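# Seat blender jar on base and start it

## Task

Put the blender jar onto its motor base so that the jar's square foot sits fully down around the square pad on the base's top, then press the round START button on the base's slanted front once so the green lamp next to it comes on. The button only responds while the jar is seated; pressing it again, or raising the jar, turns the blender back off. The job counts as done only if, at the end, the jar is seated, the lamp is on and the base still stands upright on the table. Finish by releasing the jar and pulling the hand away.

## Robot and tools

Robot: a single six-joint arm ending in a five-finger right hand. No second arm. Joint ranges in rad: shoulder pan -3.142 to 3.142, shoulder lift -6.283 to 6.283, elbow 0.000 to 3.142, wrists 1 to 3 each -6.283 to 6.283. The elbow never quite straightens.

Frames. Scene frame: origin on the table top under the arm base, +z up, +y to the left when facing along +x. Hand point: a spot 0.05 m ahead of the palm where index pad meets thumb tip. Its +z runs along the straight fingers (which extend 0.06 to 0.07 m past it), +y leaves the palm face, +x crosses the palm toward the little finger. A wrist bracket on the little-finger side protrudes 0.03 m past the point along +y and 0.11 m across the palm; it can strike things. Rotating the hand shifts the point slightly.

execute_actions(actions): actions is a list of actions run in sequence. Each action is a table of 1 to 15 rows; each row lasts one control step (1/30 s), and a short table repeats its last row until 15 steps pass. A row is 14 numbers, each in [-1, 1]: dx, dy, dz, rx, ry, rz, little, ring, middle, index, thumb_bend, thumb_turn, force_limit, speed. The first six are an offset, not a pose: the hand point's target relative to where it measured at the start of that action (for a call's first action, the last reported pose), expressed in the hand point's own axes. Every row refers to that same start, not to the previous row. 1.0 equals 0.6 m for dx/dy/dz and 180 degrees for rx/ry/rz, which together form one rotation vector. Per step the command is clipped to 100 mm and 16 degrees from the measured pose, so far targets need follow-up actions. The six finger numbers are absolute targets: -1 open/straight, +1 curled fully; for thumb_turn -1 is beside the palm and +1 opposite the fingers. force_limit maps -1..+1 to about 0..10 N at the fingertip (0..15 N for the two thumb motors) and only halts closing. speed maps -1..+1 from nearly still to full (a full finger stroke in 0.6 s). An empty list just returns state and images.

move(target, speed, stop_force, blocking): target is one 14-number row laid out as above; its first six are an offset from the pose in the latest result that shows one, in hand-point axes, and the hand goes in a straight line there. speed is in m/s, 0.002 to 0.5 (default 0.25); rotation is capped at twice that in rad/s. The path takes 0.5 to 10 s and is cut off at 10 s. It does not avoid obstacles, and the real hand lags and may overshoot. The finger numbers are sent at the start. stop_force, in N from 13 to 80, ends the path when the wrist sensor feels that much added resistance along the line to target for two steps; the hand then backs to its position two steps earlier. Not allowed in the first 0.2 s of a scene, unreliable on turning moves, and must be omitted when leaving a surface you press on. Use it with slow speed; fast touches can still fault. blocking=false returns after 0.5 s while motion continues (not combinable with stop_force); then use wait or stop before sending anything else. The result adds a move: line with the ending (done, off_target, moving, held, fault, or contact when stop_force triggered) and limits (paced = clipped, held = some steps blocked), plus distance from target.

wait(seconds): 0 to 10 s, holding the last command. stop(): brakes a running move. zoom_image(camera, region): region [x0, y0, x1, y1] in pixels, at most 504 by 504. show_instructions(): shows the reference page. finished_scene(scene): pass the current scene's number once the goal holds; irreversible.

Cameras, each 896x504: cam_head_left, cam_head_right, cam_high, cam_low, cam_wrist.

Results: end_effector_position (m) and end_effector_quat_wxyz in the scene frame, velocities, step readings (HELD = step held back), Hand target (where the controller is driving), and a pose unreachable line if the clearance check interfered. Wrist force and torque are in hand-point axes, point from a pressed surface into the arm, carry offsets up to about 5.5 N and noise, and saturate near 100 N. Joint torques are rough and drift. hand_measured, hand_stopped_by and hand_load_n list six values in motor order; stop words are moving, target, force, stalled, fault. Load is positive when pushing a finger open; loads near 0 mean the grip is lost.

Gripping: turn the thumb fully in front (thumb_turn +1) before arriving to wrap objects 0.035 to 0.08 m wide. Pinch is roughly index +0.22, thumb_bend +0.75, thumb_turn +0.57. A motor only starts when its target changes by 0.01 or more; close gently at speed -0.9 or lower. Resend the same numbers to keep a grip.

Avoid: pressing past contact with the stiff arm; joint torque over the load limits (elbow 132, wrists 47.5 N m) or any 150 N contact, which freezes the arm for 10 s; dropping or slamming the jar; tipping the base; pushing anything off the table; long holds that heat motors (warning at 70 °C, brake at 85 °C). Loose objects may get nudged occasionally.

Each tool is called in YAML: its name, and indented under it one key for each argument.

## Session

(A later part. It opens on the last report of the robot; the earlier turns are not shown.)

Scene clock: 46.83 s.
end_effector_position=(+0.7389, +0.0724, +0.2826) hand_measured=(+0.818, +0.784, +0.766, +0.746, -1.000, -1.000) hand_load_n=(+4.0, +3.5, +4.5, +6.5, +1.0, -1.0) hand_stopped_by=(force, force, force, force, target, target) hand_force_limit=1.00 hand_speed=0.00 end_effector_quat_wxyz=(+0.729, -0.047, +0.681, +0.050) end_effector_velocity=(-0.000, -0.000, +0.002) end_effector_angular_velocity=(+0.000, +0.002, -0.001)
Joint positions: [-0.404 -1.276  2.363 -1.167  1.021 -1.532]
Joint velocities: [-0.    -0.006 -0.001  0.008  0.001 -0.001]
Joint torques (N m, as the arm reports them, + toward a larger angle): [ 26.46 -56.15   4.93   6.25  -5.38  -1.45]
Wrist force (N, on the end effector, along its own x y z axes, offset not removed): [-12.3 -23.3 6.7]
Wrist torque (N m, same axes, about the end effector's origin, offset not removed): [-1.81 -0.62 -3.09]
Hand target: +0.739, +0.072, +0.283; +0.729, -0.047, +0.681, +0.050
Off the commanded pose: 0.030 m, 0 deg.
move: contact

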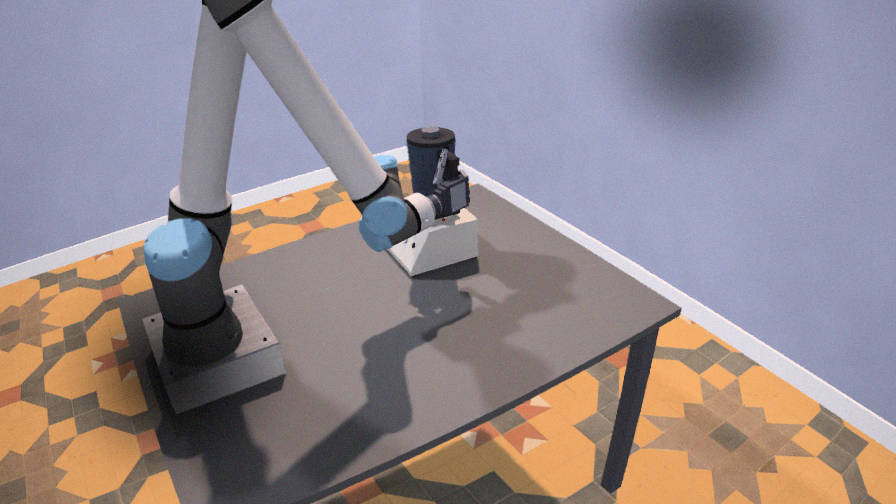

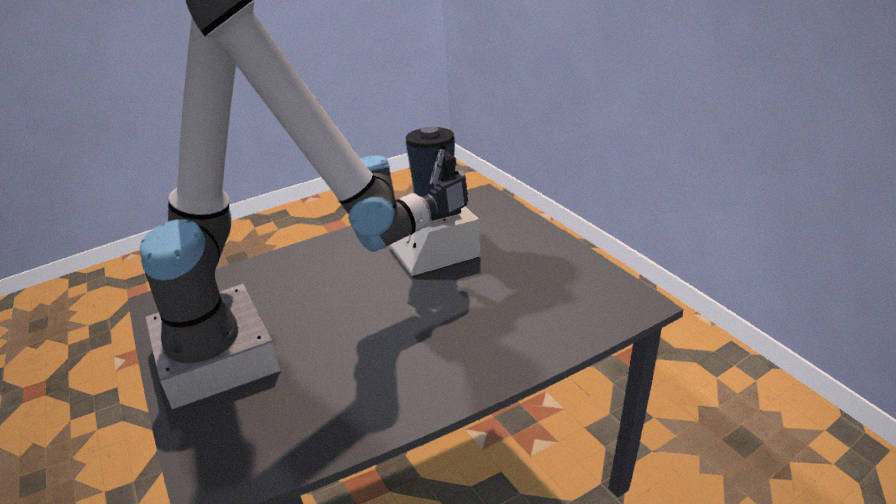

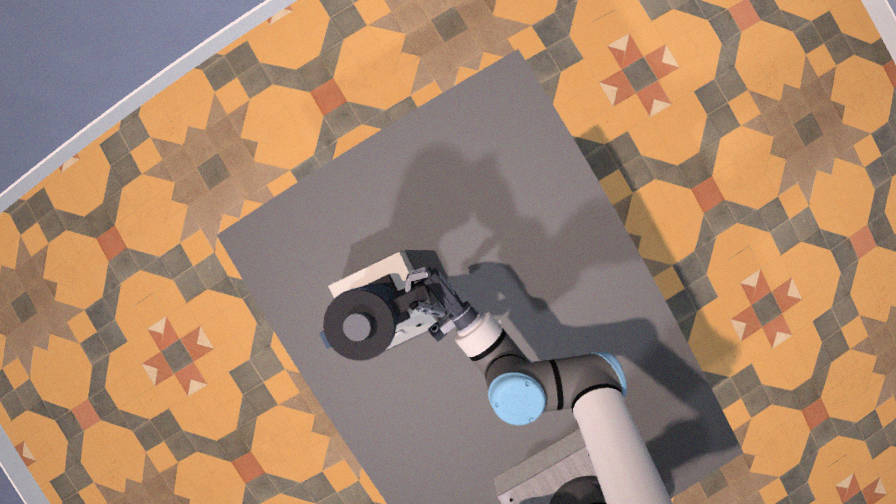

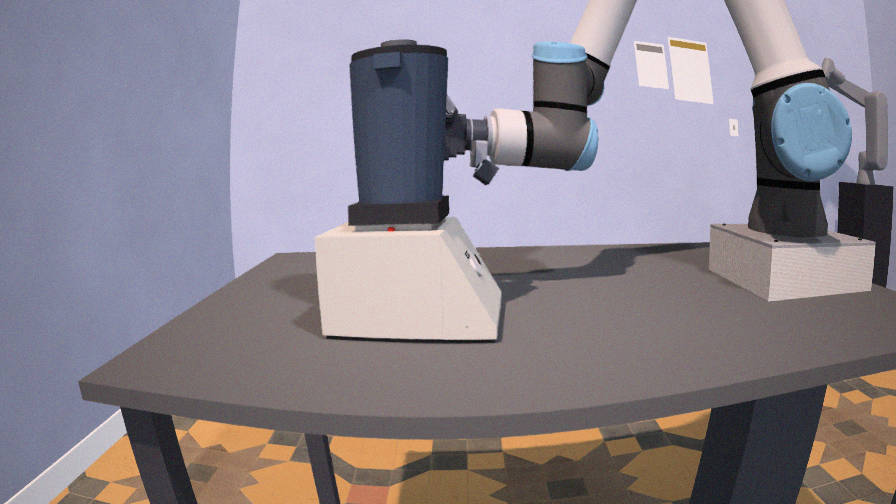

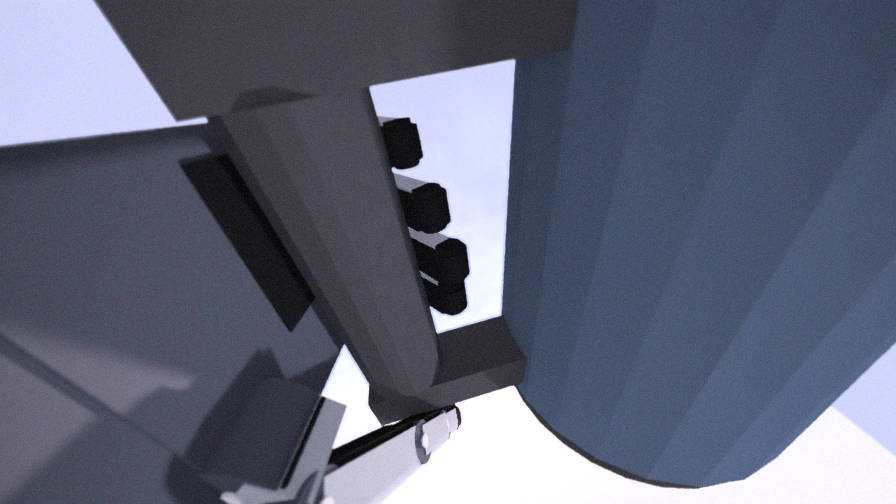

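move:
  target: [-0.004,-0.003,0,0,0,0.012,1,1,1,1,-1,-1,1,0.0]
  speed: 0.01

move:
  target: [0.06,0,0,0,0,0,1,1,1,1,-1,-1,1,0.0]
  speed: 0.008
  stop_force: 25

zoom_image:
  camera: "cam_low"
  region: [300,130,500,260]

Scene clock: 51.23 s.
end_effector_position=(+0.7390, +0.0706, +0.2850) hand_measured=(+0.818, +0.784, +0.766, +0.746, -1.000, -1.000) hand_load_n=(+5.0, +4.5, +6.0, +8.0, +1.0, -3.0) hand_stopped_by=(force, force, force, force, target, target) hand_force_limit=1.00 hand_speed=0.00 end_effector_quat_wxyz=(+0.728, -0.035, +0.682, +0.063) end_effector_velocity=(+0.000, +0.000, +0.001) end_effector_angular_velocity=(+0.005, -0.000, +0.000)
Joint positions: [-0.405 -1.277  2.363 -1.166  1.02  -1.495]
Joint velocities: [ 0.    -0.001 -0.    -0.     0.     0.005]
Joint torques (N m, as the arm reports them, + toward a larger angle): [  1.44 -33.6  -28.76  -2.5   -8.47   4.73]
Wrist force (N, on the end effector, along its own x y z axes, offset not removed): [5.2 -19.3 2.3]
Wrist torque (N m, same axes, about the end effector's origin, offset not removed): [-0.84 -0.61 -3.33]
Hand target: +0.739, +0.071, +0.285; +0.728, -0.034, +0.682, +0.063
Off the commanded pose: 0.000 m, 0 deg.
move: done

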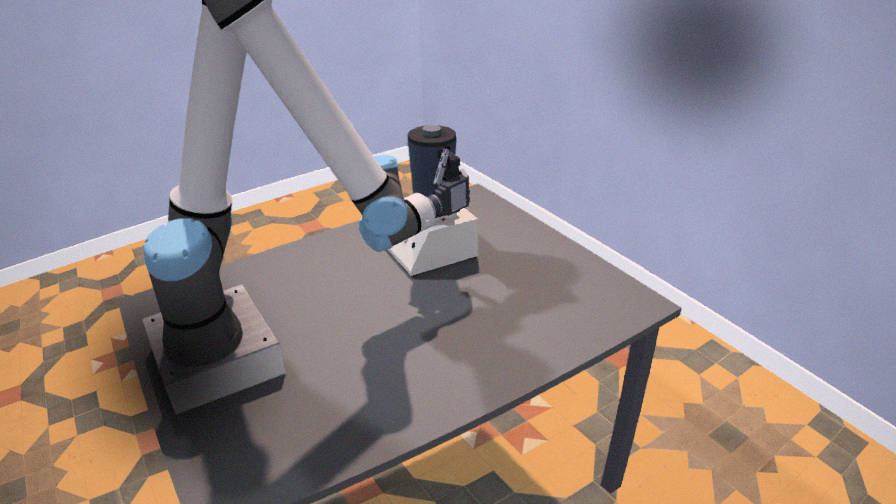

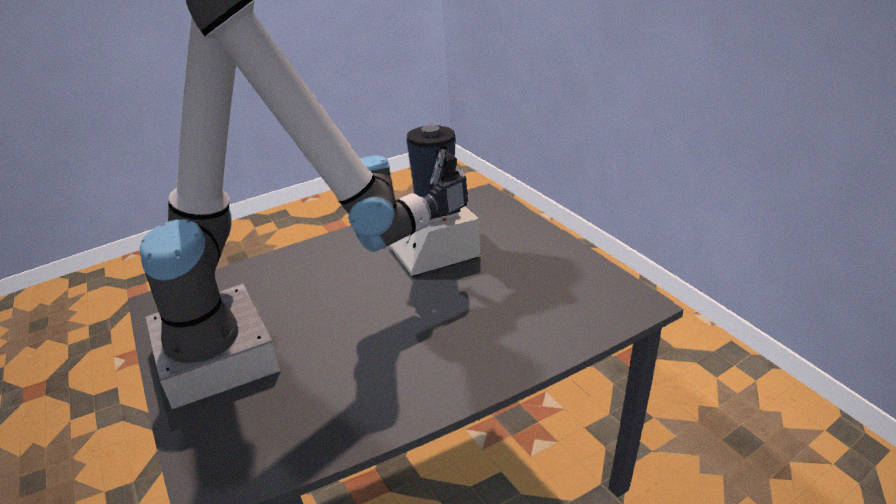

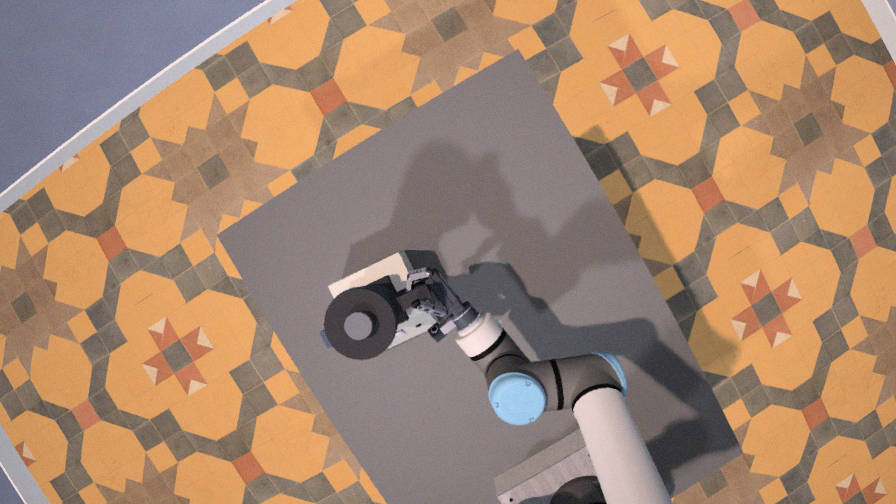

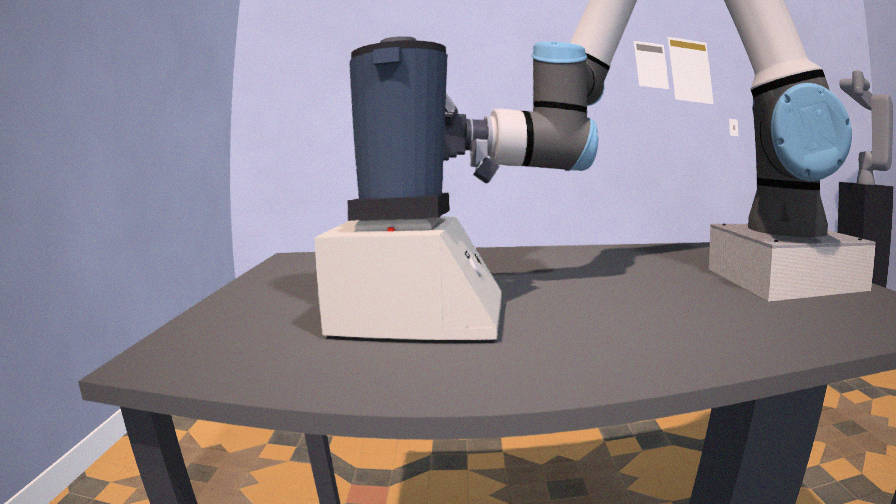

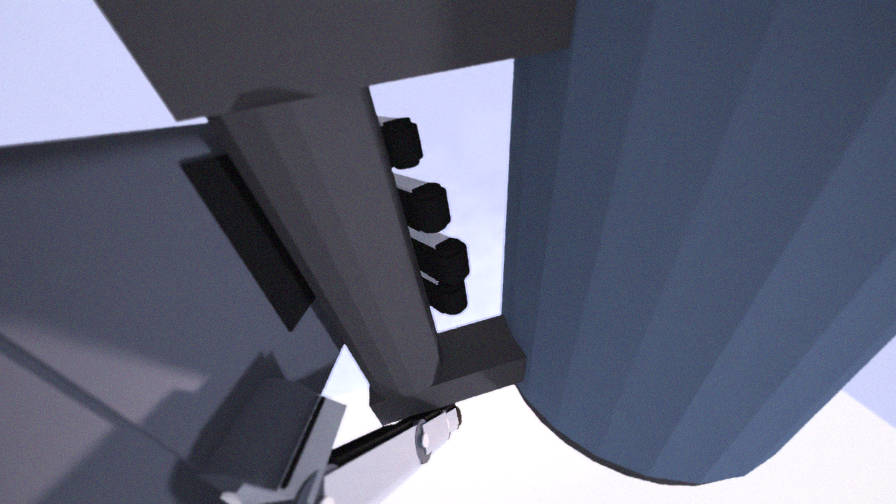

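Scene clock: 51.80 s.
end_effector_position=(+0.7393, +0.0704, +0.2836) hand_measured=(+0.818, +0.784, +0.766, +0.746, -1.000, -1.000) hand_load_n=(+3.0, +3.0, +4.5, +7.5, +1.0, -1.5) hand_stopped_by=(force, force, force, force, target, target) hand_force_limit=1.00 hand_speed=0.00 end_effector_quat_wxyz=(+0.728, -0.034, +0.681, +0.063) end_effector_velocity=(-0.001, -0.001, +0.001) end_effector_angular_velocity=(+0.002, +0.004, -0.002)
Joint positions: [-0.405 -1.273  2.363 -1.17   1.02  -1.495]
Joint velocities: [-0.001 -0.005  0.001  0.008  0.001  0.001]
Joint torques (N m, as the arm reports them, + toward a larger angle): [ 25.38 -51.52 -10.3    5.93  -7.98  -0.96]
Wrist force (N, on the end effector, along its own x y z axes, offset not removed): [-11.2 -24.3 1.2]
Wrist torque (N m, same axes, about the end effector's origin, offset not removed): [-1.28 -0.45 -3.18]
Hand target: +0.739, +0.071, +0.284; +0.728, -0.035, +0.681, +0.063
Off the commanded pose: 0.035 m, 0 deg.
move: contact

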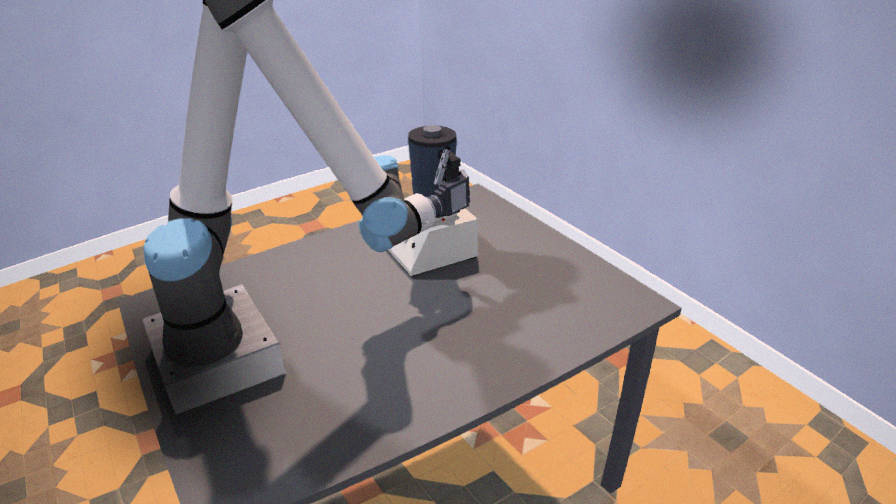

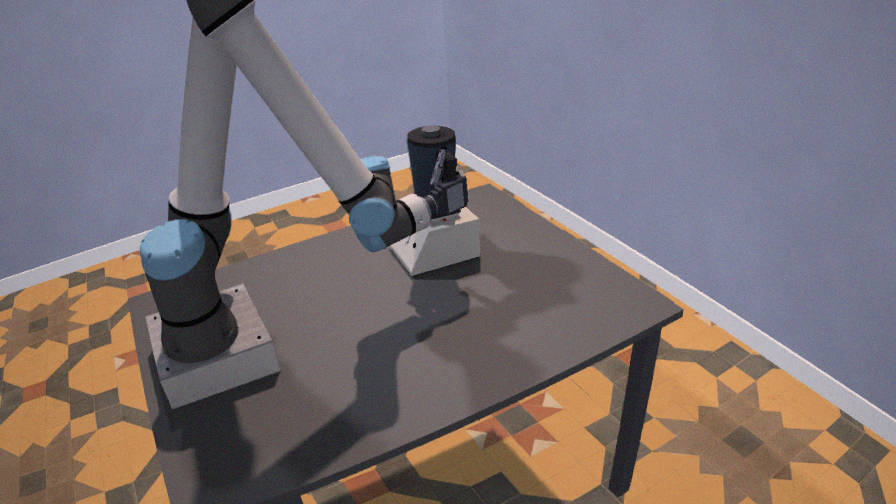

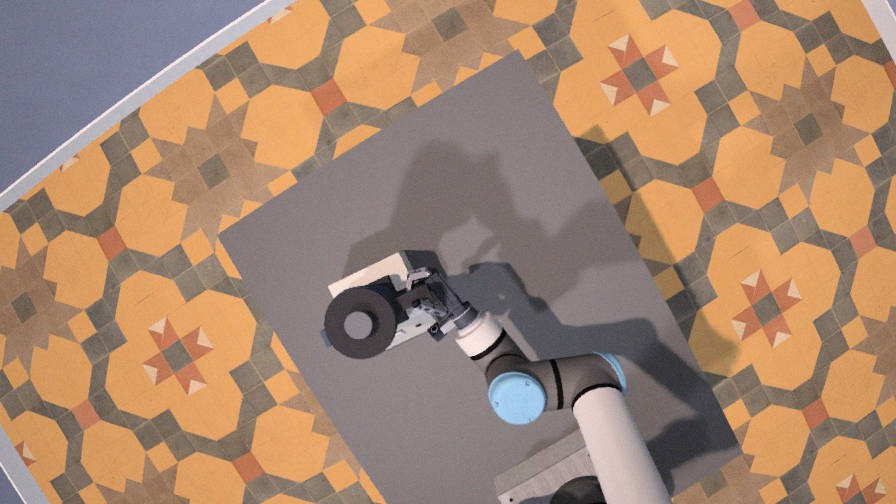

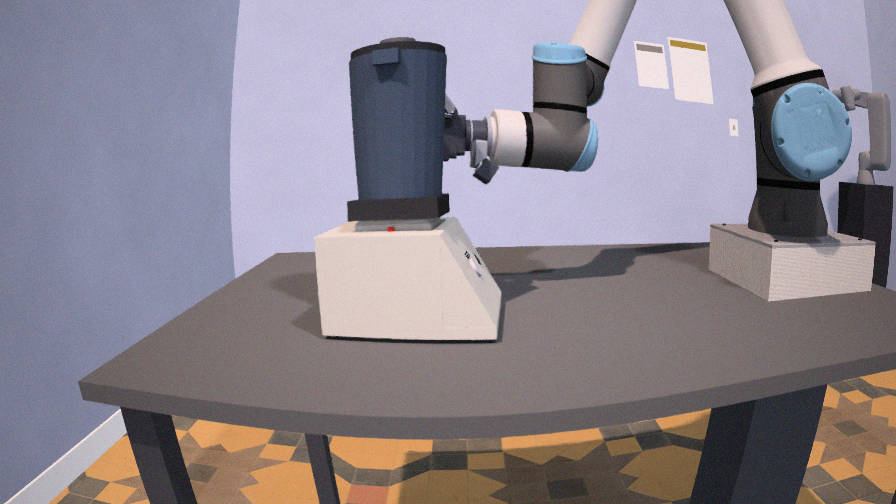

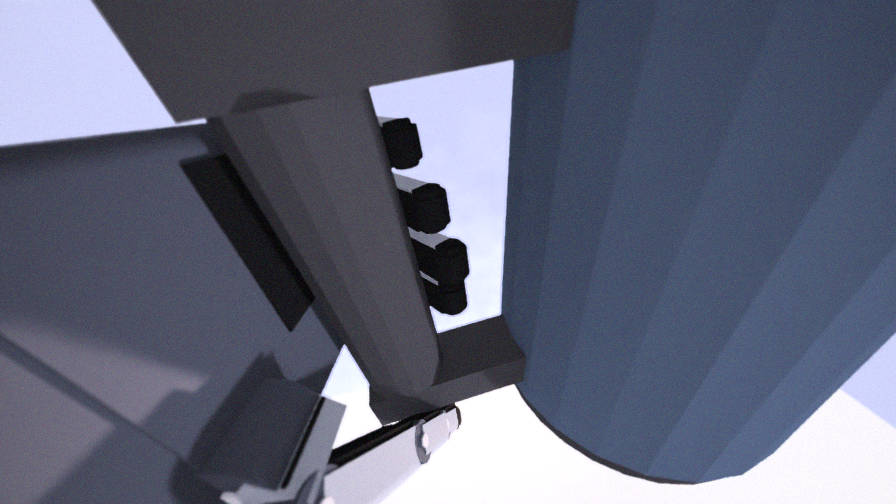

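Region (300, 130, 500, 260) of cam_low's 896x504 image, scaled by 2.520, with more detail than that image has; it fills the top 328 rows of this view, and the rest is white.

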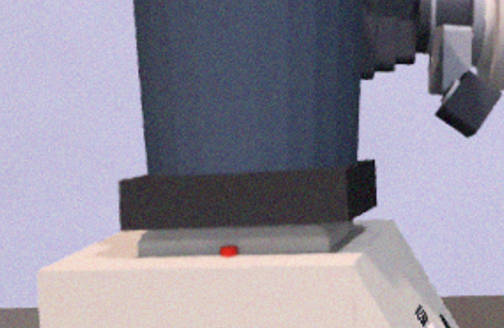

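move:
  target: [-0.002,-0.006,0,0,0,-0.014,1,1,1,1,-1,-1,1,0.0]
  speed: 0.008

move:
  target: [0.06,0,0,0,0,0,1,1,1,1,-1,-1,1,0.0]
  speed: 0.008
  stop_force: 25

zoom_image:
  camera: "cam_low"
  region: [300,130,500,260]

Scene clock: 56.20 s.
end_effector_position=(+0.7397, +0.0669, +0.2847) hand_measured=(+0.818, +0.784, +0.766, +0.746, -1.000, -1.000) hand_load_n=(+2.5, +2.0, +4.0, +6.5, +1.0, +0.0) hand_stopped_by=(force, force, force, force, target, target) hand_force_limit=1.00 hand_speed=0.00 end_effector_quat_wxyz=(+0.729, -0.049, +0.681, +0.047) end_effector_velocity=(-0.000, +0.000, -0.001) end_effector_angular_velocity=(-0.003, +0.001, +0.000)
Joint positions: [-0.415 -1.28   2.36  -1.161  1.01  -1.537]
Joint velocities: [-0.     0.001  0.     0.001 -0.001 -0.004]
Joint torques (N m, as the arm reports them, + toward a larger angle): [-20.89 -69.04 -34.28  -1.    -2.2   -2.74]
Wrist force (N, on the end effector, along its own x y z axes, offset not removed): [12.0 5.5 5.1]
Wrist torque (N m, same axes, about the end effector's origin, offset not removed): [-0.57 -1.56 0.63]
Hand target: +0.740, +0.067, +0.285; +0.729, -0.049, +0.681, +0.047
Off the commanded pose: 0.000 m, 0 deg.
move: done

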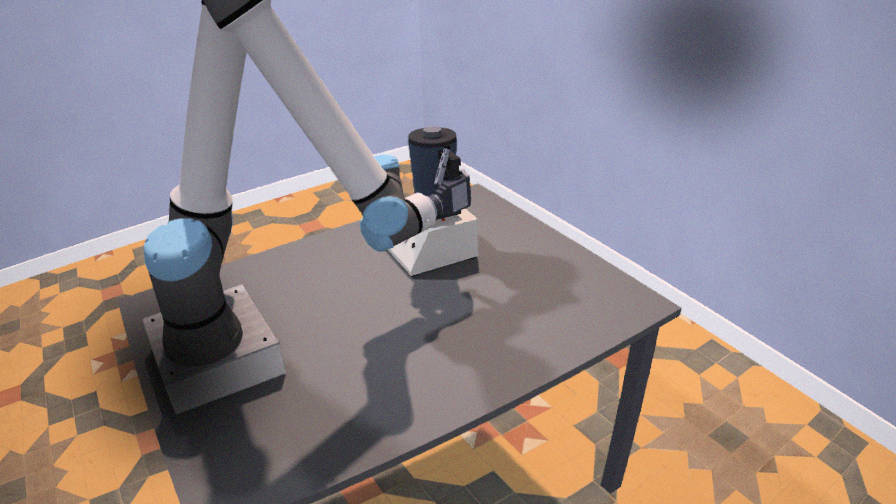

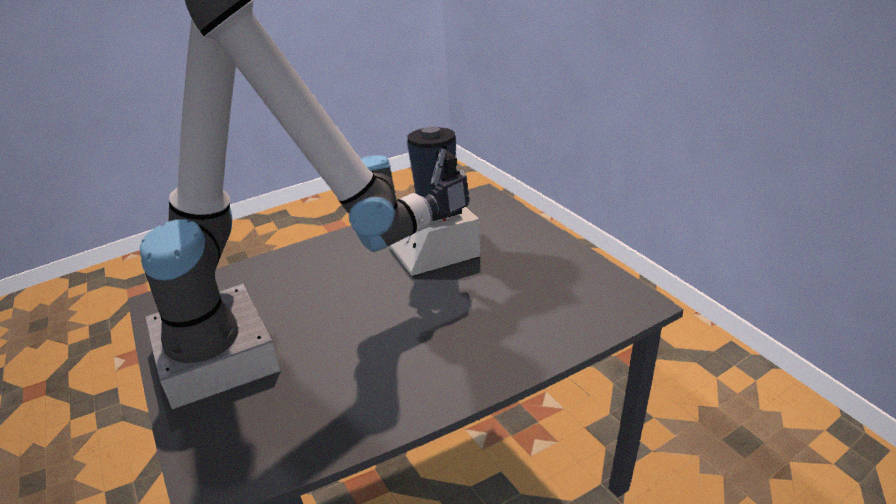

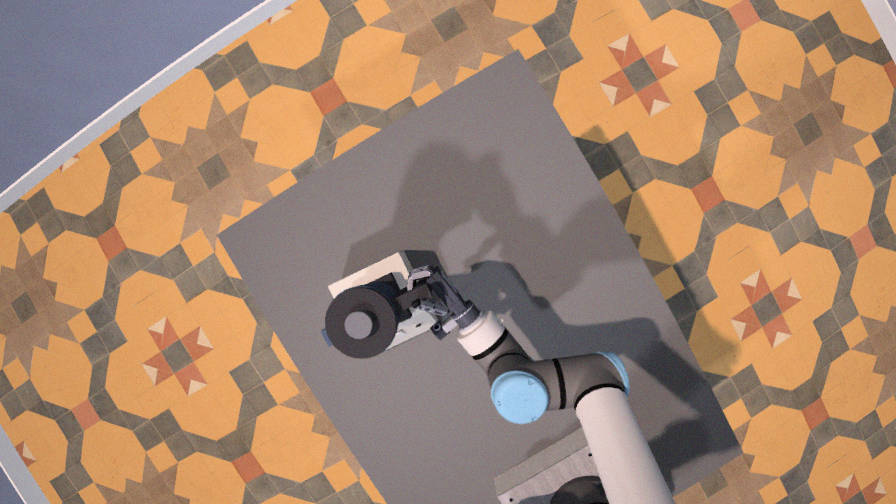

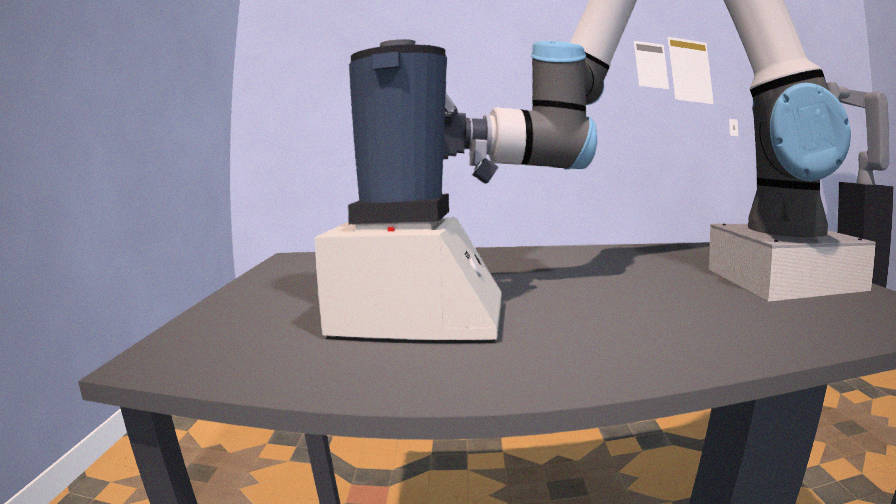

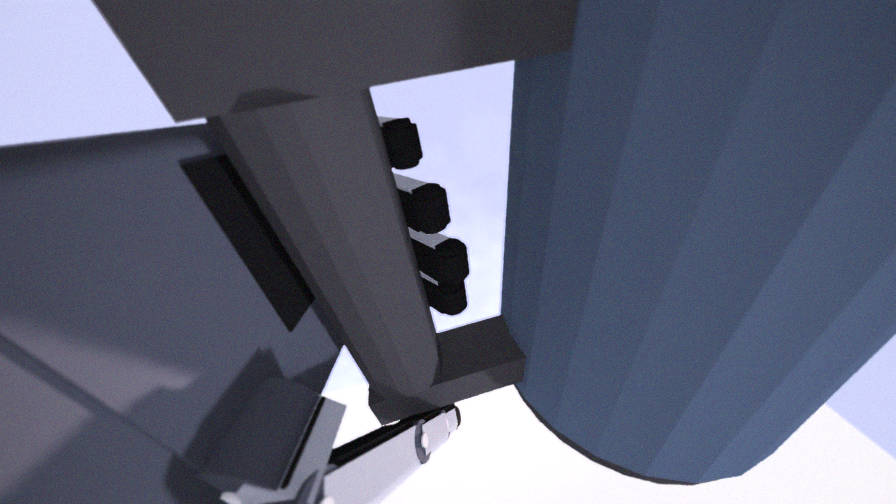

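Scene clock: 58.00 s.
end_effector_position=(+0.7405, +0.0668, +0.2735) hand_measured=(+0.818, +0.784, +0.766, +0.746, -1.002, -1.000) hand_load_n=(+5.5, +3.5, +3.5, +4.5, +2.0, +0.0) hand_stopped_by=(force, force, force, force, target, target) hand_force_limit=1.00 hand_speed=0.00 end_effector_quat_wxyz=(+0.730, -0.049, +0.681, +0.047) end_effector_velocity=(-0.001, +0.000, +0.002) end_effector_angular_velocity=(+0.002, +0.002, +0.000)
Joint positions: [-0.414 -1.256  2.362 -1.187  1.011 -1.537]
Joint velocities: [ 0.    -0.007  0.001  0.009  0.     0.001]
Joint torques (N m, as the arm reports them, + toward a larger angle): [ 12.73 -49.89  -2.78   4.62   1.34  -3.62]
Wrist force (N, on the end effector, along its own x y z axes, offset not removed): [-13.6 -1.3 2.4]
Wrist torque (N m, same axes, about the end effector's origin, offset not removed): [-0.48 -1.66 0.08]
Hand target: +0.740, +0.067, +0.274; +0.730, -0.049, +0.680, +0.047
Off the commanded pose: 0.025 m, 0 deg.
move: contact

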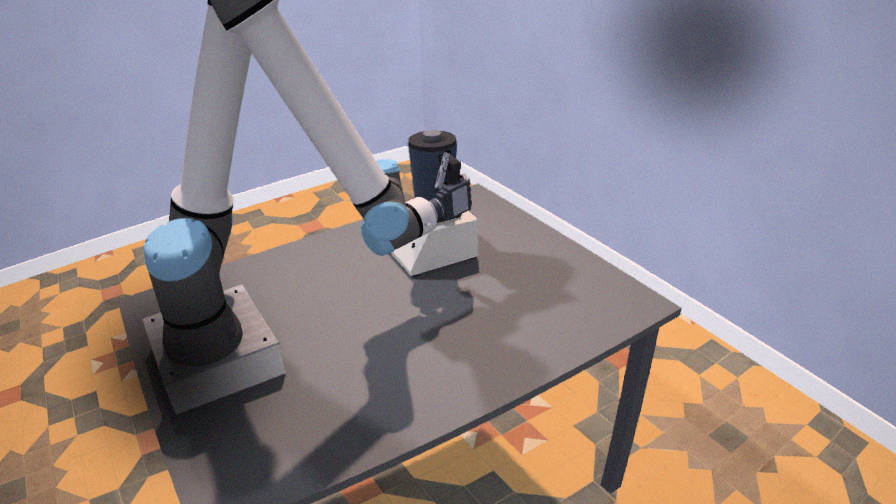

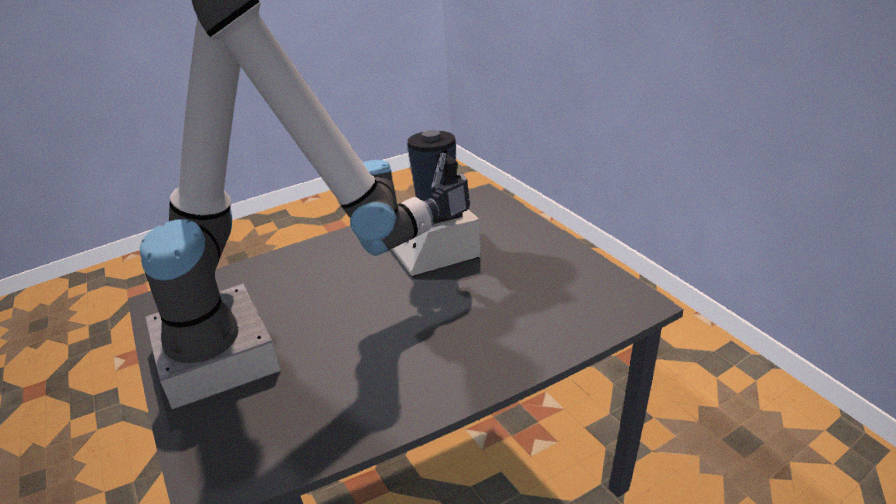

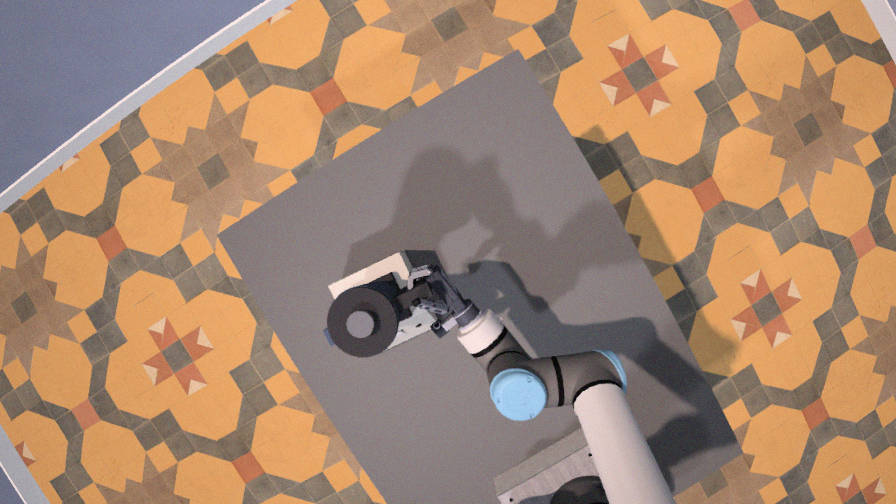

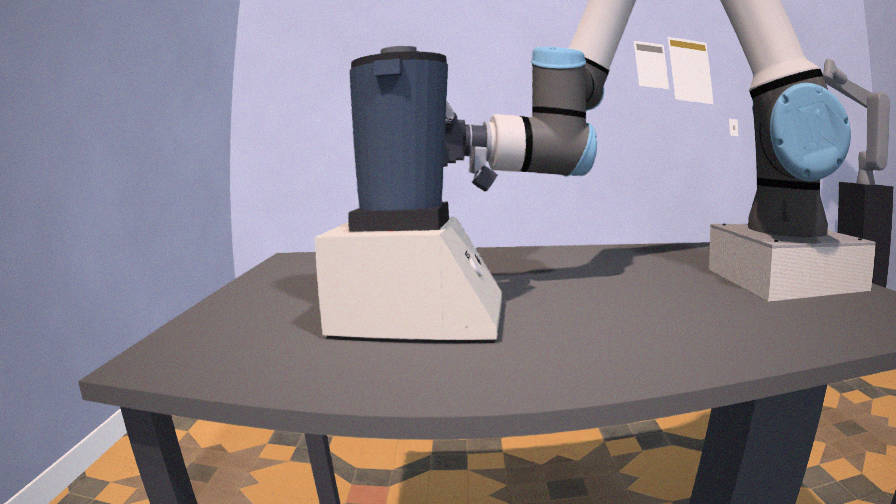

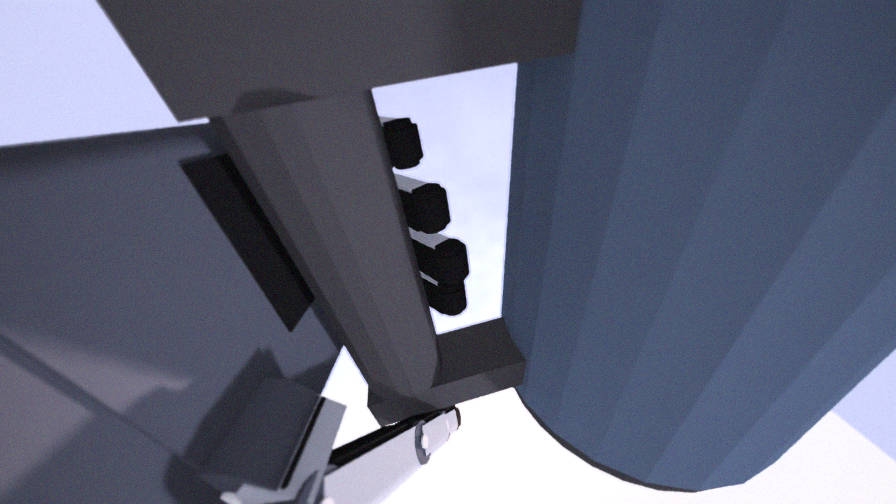

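Region (300, 130, 500, 260) of cam_low's 896x504 image, scaled by 2.520, with more detail than that image has; it fills the top 328 rows of this view, and the rest is white.

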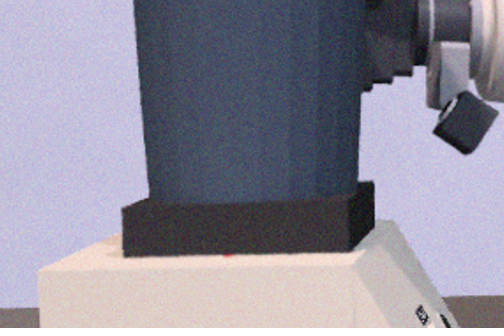

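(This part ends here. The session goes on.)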